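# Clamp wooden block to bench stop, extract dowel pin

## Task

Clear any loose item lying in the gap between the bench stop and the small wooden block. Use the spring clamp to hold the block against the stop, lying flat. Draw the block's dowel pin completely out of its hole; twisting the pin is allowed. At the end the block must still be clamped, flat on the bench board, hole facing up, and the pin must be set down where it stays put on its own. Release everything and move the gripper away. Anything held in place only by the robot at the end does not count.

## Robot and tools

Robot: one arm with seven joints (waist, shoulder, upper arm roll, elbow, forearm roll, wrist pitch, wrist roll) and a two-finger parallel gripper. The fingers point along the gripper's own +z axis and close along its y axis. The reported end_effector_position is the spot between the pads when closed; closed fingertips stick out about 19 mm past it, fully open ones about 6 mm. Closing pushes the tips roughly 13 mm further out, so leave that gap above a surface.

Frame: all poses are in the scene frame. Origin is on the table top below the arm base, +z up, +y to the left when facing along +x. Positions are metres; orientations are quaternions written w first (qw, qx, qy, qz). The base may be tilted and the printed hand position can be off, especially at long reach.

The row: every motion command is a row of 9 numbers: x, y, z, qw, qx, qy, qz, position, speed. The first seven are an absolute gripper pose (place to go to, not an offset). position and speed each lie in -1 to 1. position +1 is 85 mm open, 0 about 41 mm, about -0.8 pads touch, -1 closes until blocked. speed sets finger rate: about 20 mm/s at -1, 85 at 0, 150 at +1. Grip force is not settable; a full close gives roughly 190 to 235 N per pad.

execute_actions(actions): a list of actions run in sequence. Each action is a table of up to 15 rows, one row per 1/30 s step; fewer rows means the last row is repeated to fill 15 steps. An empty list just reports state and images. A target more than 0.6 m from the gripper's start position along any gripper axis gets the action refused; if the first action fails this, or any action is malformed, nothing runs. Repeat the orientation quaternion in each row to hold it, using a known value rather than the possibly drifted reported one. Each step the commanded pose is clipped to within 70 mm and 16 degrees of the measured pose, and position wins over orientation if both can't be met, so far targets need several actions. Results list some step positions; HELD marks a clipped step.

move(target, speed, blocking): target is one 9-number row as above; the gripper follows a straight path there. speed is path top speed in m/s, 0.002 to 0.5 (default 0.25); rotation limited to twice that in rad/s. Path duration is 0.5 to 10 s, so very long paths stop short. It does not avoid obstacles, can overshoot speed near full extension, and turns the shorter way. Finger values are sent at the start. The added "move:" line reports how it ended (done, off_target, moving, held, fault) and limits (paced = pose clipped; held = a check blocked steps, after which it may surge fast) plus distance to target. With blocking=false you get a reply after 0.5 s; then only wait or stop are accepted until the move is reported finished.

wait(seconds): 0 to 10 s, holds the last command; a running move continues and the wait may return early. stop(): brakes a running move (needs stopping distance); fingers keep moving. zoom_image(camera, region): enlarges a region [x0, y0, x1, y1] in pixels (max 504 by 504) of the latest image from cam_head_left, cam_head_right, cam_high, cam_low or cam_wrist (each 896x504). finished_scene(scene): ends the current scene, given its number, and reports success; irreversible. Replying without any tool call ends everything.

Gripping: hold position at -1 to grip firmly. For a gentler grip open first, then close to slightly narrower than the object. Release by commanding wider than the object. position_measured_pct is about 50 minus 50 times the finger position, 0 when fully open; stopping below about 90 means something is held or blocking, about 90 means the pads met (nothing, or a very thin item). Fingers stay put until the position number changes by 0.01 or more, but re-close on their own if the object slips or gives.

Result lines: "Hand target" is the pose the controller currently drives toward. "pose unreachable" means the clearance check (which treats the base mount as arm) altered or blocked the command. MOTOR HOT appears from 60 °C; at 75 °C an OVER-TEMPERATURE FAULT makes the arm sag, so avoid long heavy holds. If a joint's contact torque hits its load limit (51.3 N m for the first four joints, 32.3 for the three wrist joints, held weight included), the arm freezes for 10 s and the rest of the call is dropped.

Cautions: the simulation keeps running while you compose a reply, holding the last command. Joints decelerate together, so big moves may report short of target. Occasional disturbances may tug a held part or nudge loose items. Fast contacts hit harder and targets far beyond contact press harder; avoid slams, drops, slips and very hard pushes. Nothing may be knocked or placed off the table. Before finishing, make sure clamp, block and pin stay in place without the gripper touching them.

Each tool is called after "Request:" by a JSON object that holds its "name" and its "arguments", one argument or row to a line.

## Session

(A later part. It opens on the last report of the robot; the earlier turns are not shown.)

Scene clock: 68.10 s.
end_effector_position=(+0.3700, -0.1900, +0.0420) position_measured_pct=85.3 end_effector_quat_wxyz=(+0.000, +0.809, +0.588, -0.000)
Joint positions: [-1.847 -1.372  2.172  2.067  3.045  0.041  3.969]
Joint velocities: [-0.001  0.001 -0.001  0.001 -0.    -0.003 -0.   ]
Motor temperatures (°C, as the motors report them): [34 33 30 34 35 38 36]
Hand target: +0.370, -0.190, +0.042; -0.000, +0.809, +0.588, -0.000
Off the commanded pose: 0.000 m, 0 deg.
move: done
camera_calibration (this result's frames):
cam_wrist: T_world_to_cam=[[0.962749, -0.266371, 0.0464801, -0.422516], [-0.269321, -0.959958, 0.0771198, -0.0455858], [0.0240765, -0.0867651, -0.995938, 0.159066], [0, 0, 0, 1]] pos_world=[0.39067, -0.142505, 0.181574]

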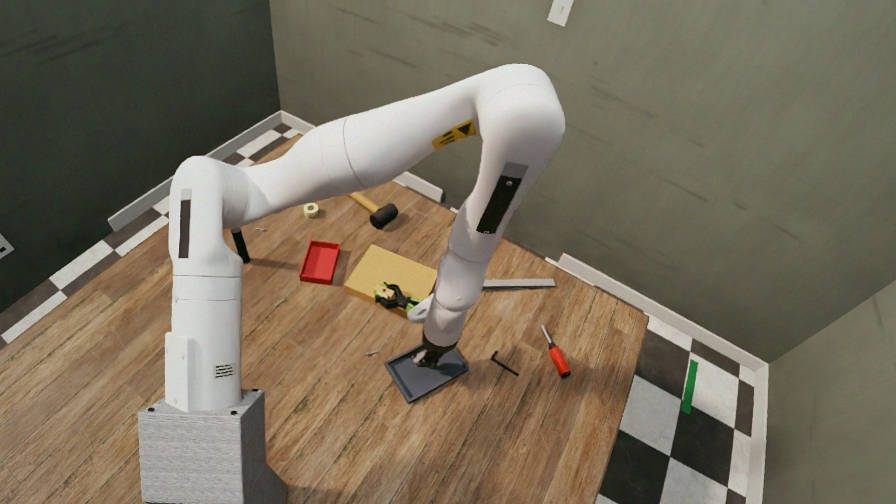

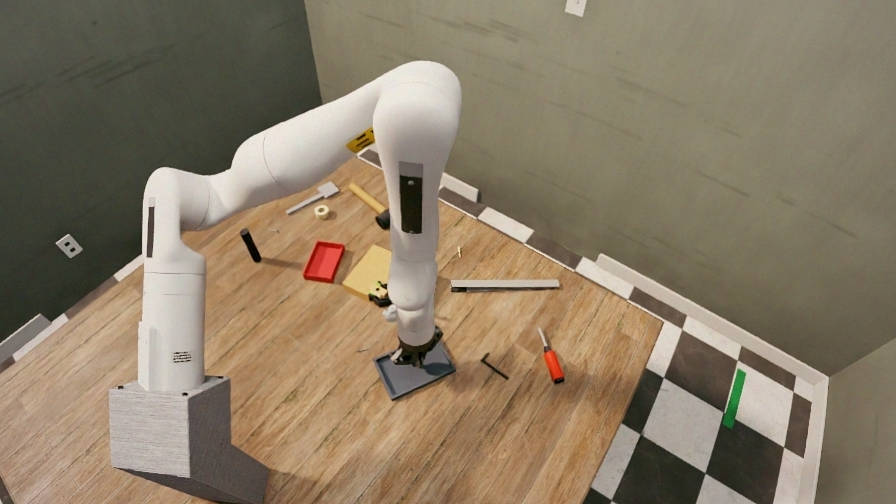

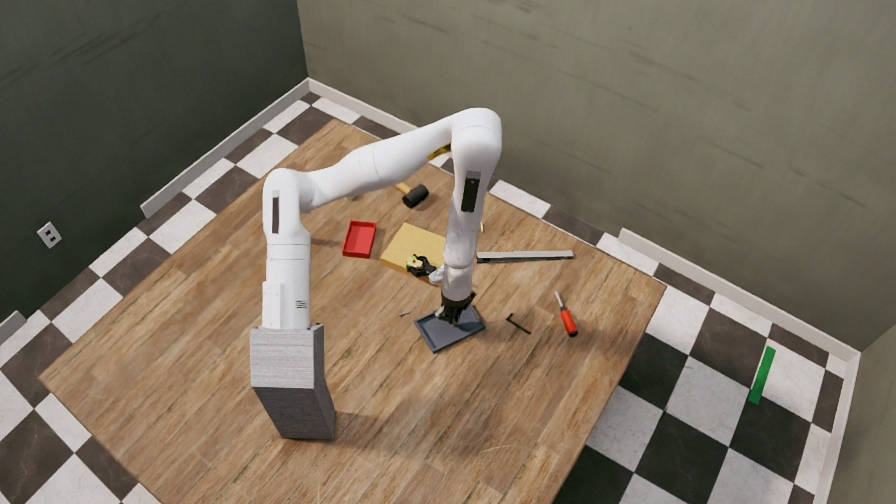

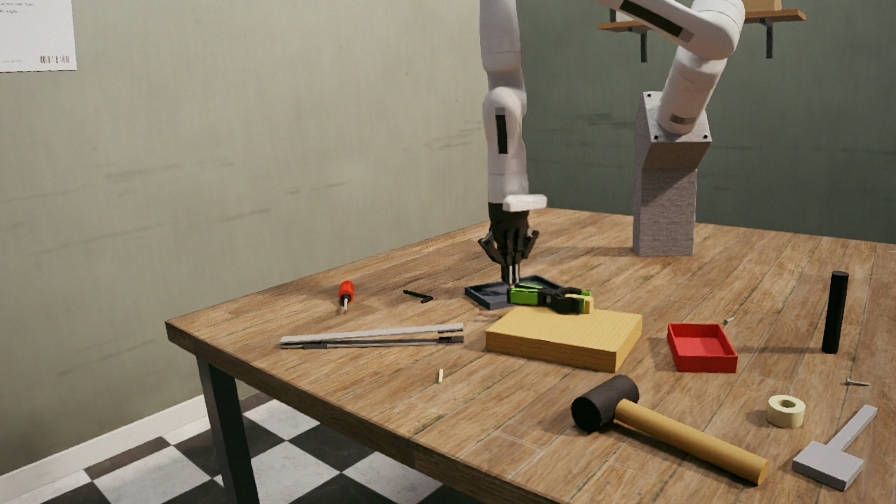

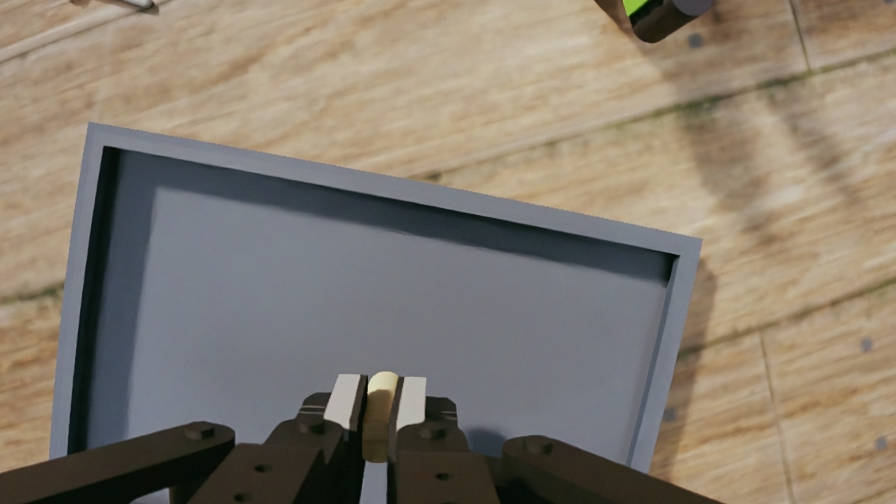

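Request:
{"name": "move", "arguments": {
  "target": [0.37,-0.19,0.038,0,0.809,0.5878,0,-1,0],
  "speed": 0.005
}}

Scene clock: 69.43 s.
end_effector_position=(+0.3699, -0.1901, +0.0403) position_measured_pct=85.3 end_effector_quat_wxyz=(+0.000, +0.809, +0.588, -0.000)
Joint positions: [-1.851 -1.375  2.173  2.066  3.045  0.044  3.969]
Joint velocities: [-0.     0.     0.     0.002 -0.     0.002  0.001]
Motor temperatures (°C, as the motors report them): [34 33 30 34 35 38 36]
Hand target: +0.370, -0.190, +0.038; -0.000, +0.809, +0.588, -0.000
Off the commanded pose: 0.002 m, 0 deg.
move: done
camera_calibration (this result's frames):
cam_wrist: T_world_to_cam=[[0.962778, -0.26622, 0.0467373, -0.422402], [-0.269208, -0.959942, 0.0777041, -0.0456459], [0.0241787, -0.0873939, -0.99588, 0.15716], [0, 0, 0, 1]] pos_world=[0.390592, -0.142535, 0.179801]

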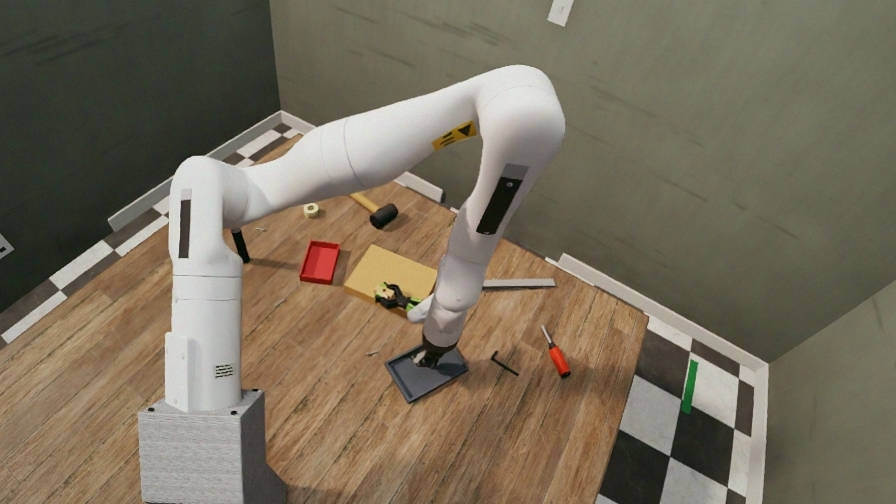

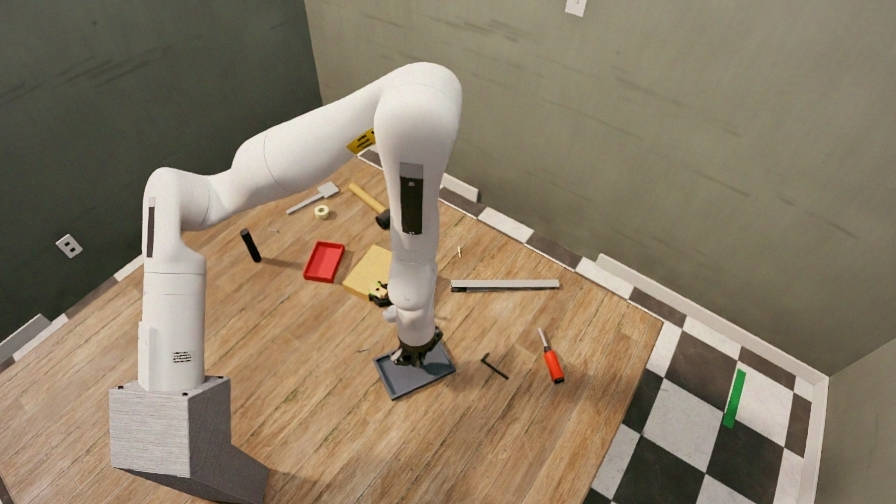

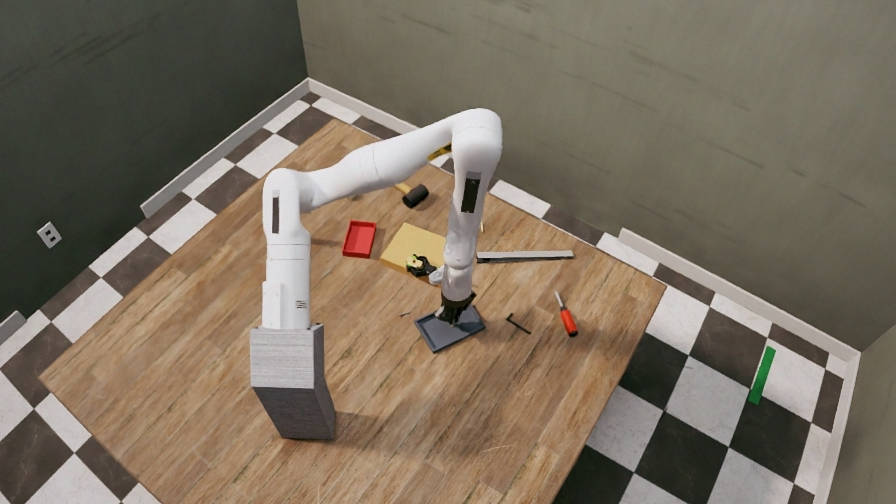

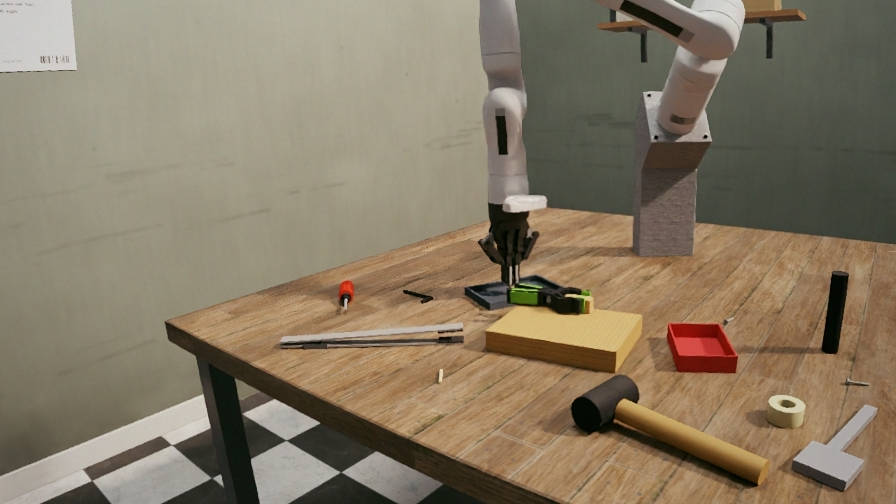

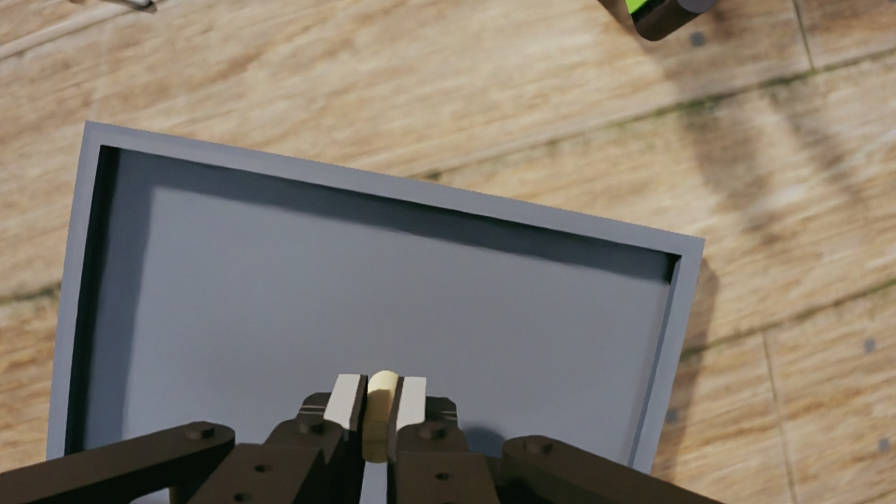

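Request:
{"name": "zoom_image", "arguments": {
  "camera": "cam_low",
  "region": [540,275,620,325]
}}

Request:
{"name": "zoom_image", "arguments": {
  "camera": "cam_head_left",
  "region": [355,270,425,315]
}}

Region (540, 275, 620, 325) of cam_low's 896x504 image, scaled by 6.300, with more detail than that image has; it fills the top 315 rows of this view, and the rest is white.

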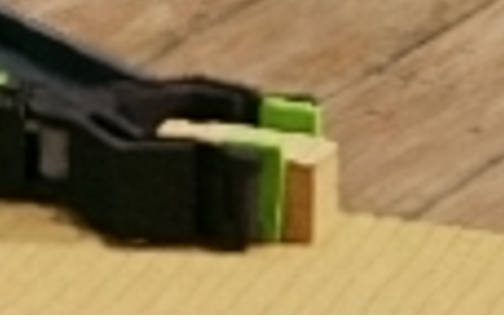

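Region (355, 270, 425, 315) of cam_head_left's 896x504 image, scaled by 7.200, with more detail than that image has; it fills the top 324 rows of this view, and the rest is white.

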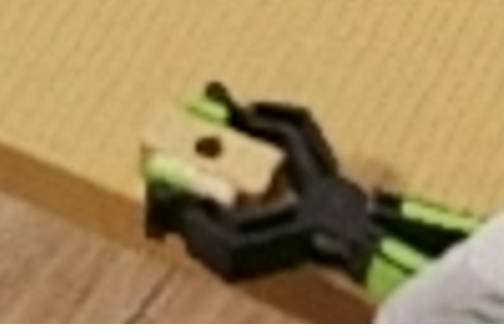

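Request:
{"name": "execute_actions", "arguments": {
  "actions": [
    [[0.37,-0.19,0.040,0,0.809,0.5878,0,-0.3,-0.6]],
    [[0.37,-0.19,0.040,0,0.809,0.5878,0,-0.3,-0.6]]
  ]
}}

Request:
{"name": "move", "arguments": {
  "target": [0.37,-0.19,0.2,0,0.809,0.5878,0,-0.3,0],
  "speed": 0.15
}}

Scene clock: 71.13 s.
end_effector_position=(+0.3700, -0.1900, +0.0400) position_measured_pct=65.1 end_effector_quat_wxyz=(+0.000, +0.809, +0.588, -0.000)
Joint positions: [-1.852 -1.375  2.173  2.065  3.045  0.044  3.969]
Joint velocities: [-0.    -0.     0.     0.     0.     0.001 -0.001]
Motor temperatures (°C, as the motors report them): [34 33 30 34 35 38 36]
Hand target: +0.370, -0.190, +0.040; +0.000, +0.809, +0.588, +0.000
Off the commanded pose: 0.000 m, 0 deg.
Step readings (end_effector_position; steps 1 to 15: 1st action; 16 to 30: 2nd action):
0: (+0.3699, -0.1901, +0.0403)
1: (+0.3700, -0.1903, +0.0406)
2: (+0.3701, -0.1906, +0.0410)
4: (+0.3702, -0.1908, +0.0407)
8: (+0.3701, -0.1902, +0.0402)
15: (+0.3700, -0.1900, +0.0400)
16: (+0.3700, -0.1900, +0.0400)
17: (+0.3700, -0.1900, +0.0400)
19: (+0.3700, -0.1900, +0.0400)
23: (+0.3700, -0.1900, +0.0400)
30: end_effector_position above
camera_calibration (this result's frames):
cam_wrist: T_world_to_cam=[[0.962753, -0.266364, 0.0464321, -0.422426], [-0.269309, -0.959968, 0.0770361, -0.0454142], [0.0240537, -0.0866714, -0.995947, 0.157072], [0, 0, 0, 1]] pos_world=[0.390684, -0.142502, 0.179548]

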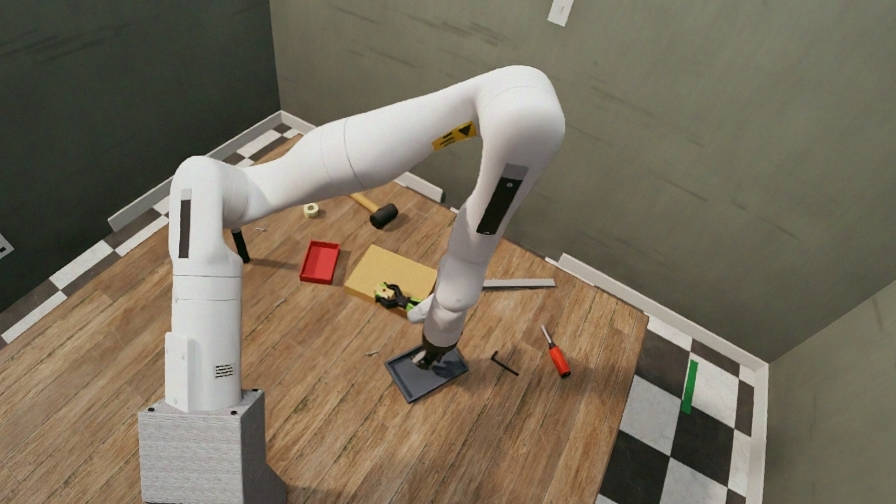

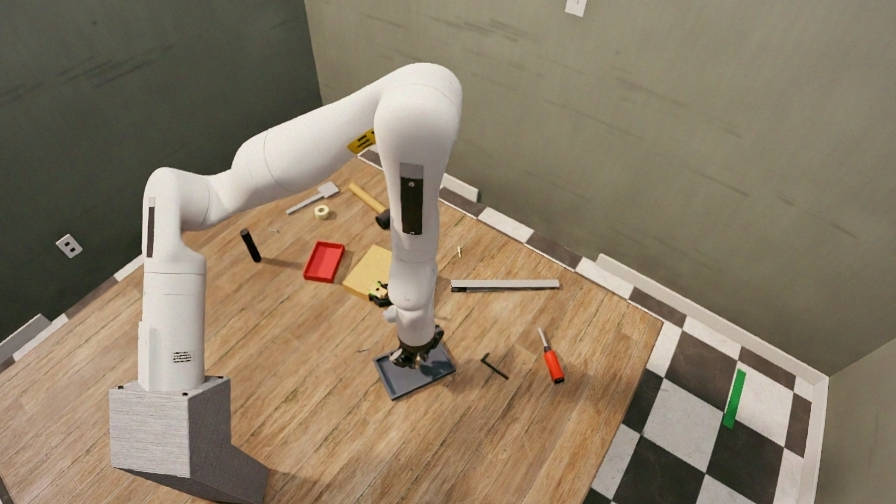

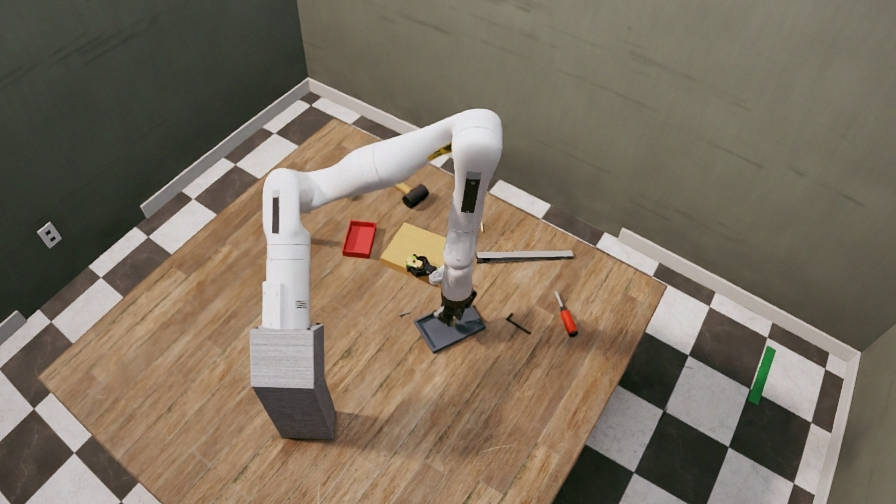

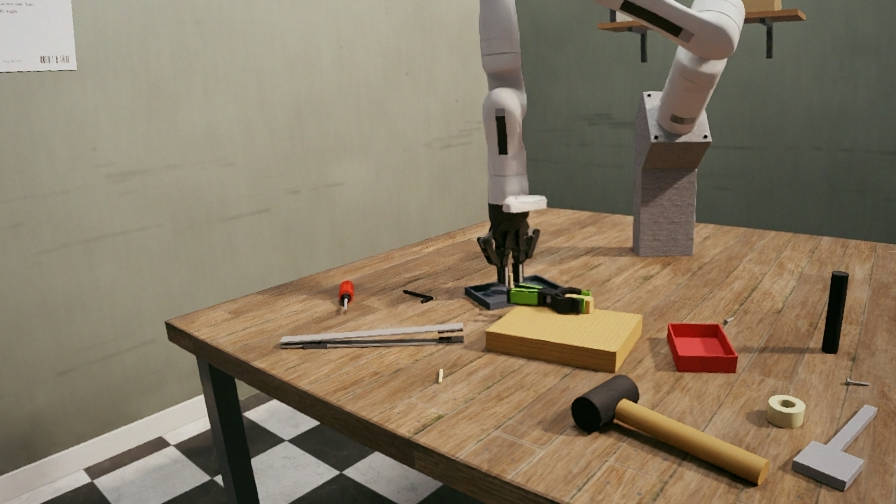

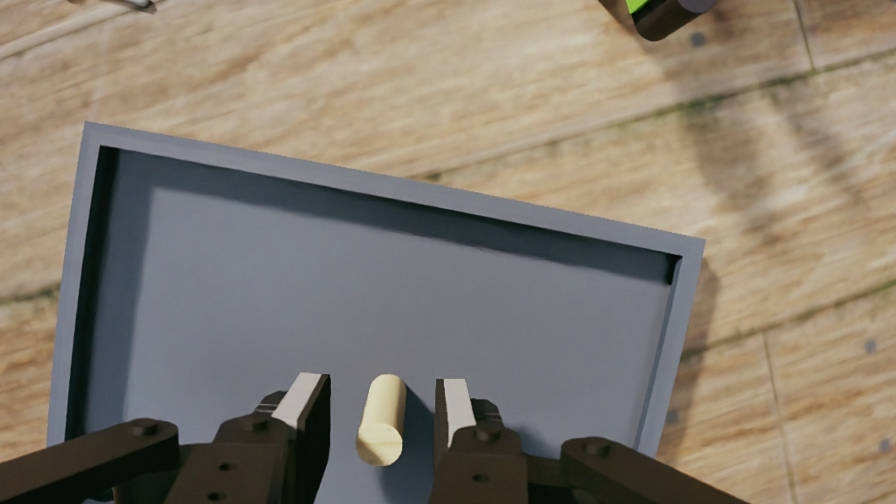

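Scene clock: 72.67 s.
end_effector_position=(+0.3703, -0.1903, +0.2001) position_measured_pct=65.1 end_effector_quat_wxyz=(-0.000, +0.809, +0.588, +0.000)
Joint positions: [-1.475 -1.121  2.079  2.147  3.037 -0.313  3.969]
Joint velocities: [ 0.005  0.003  0.     0.     0.001 -0.    -0.   ]
Motor temperatures (°C, as the motors report them): [34 33 30 34 35 38 36]
Hand target: +0.370, -0.190, +0.200; +0.000, +0.809, +0.588, -0.000
Off the commanded pose: 0.000 m, 0 deg.
move: done
camera_calibration (this result's frames):
cam_wrist: T_world_to_cam=[[0.96284, -0.266083, 0.0462451, -0.430215], [-0.269003, -0.960084, 0.0766601, -0.0580348], [0.0240013, -0.0862515, -0.995984, 0.316619], [0, 0, 0, 1]] pos_world=[0.391017, -0.142882, 0.339692]

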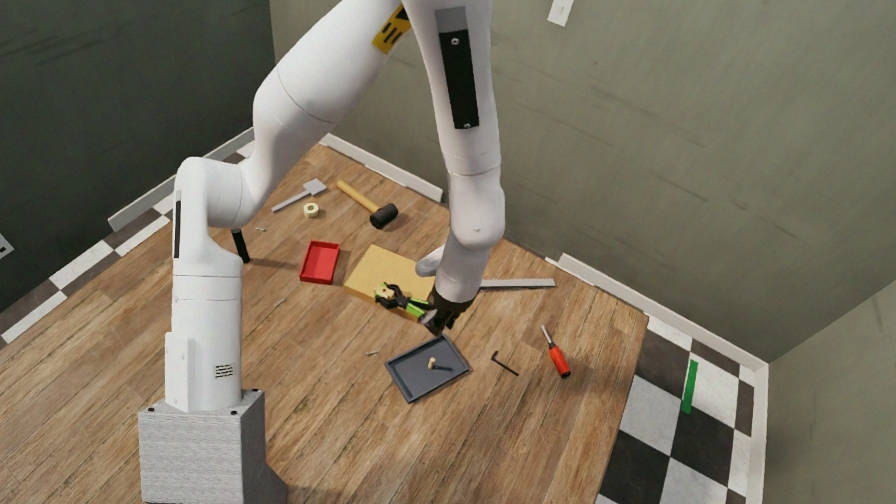

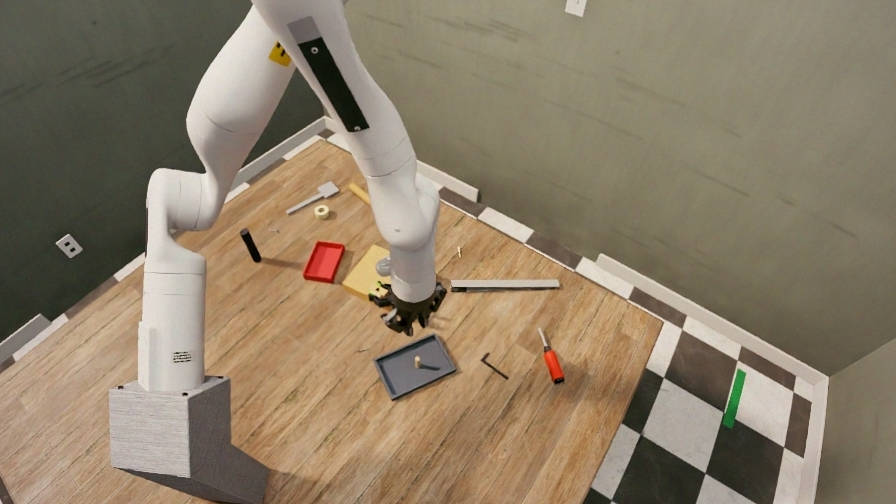

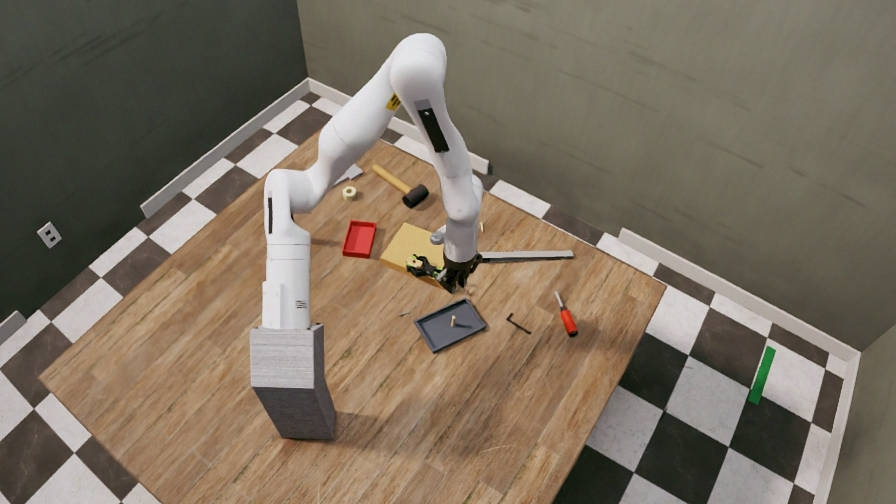

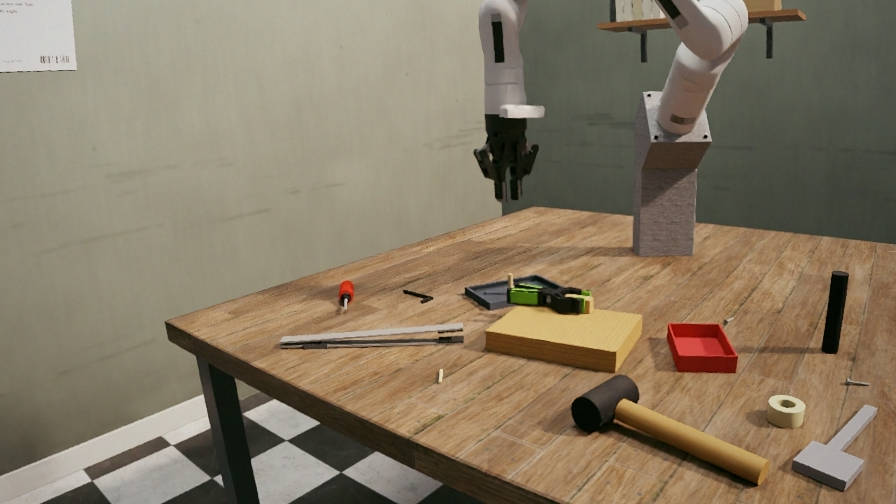

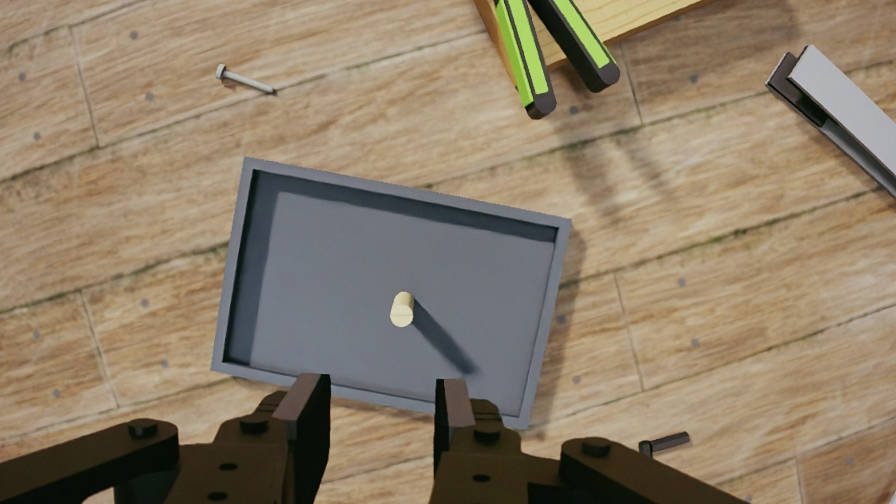

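Request:
{"name": "finished_scene", "arguments": {
  "scene": 1
}}

The scene is finished: the task was done.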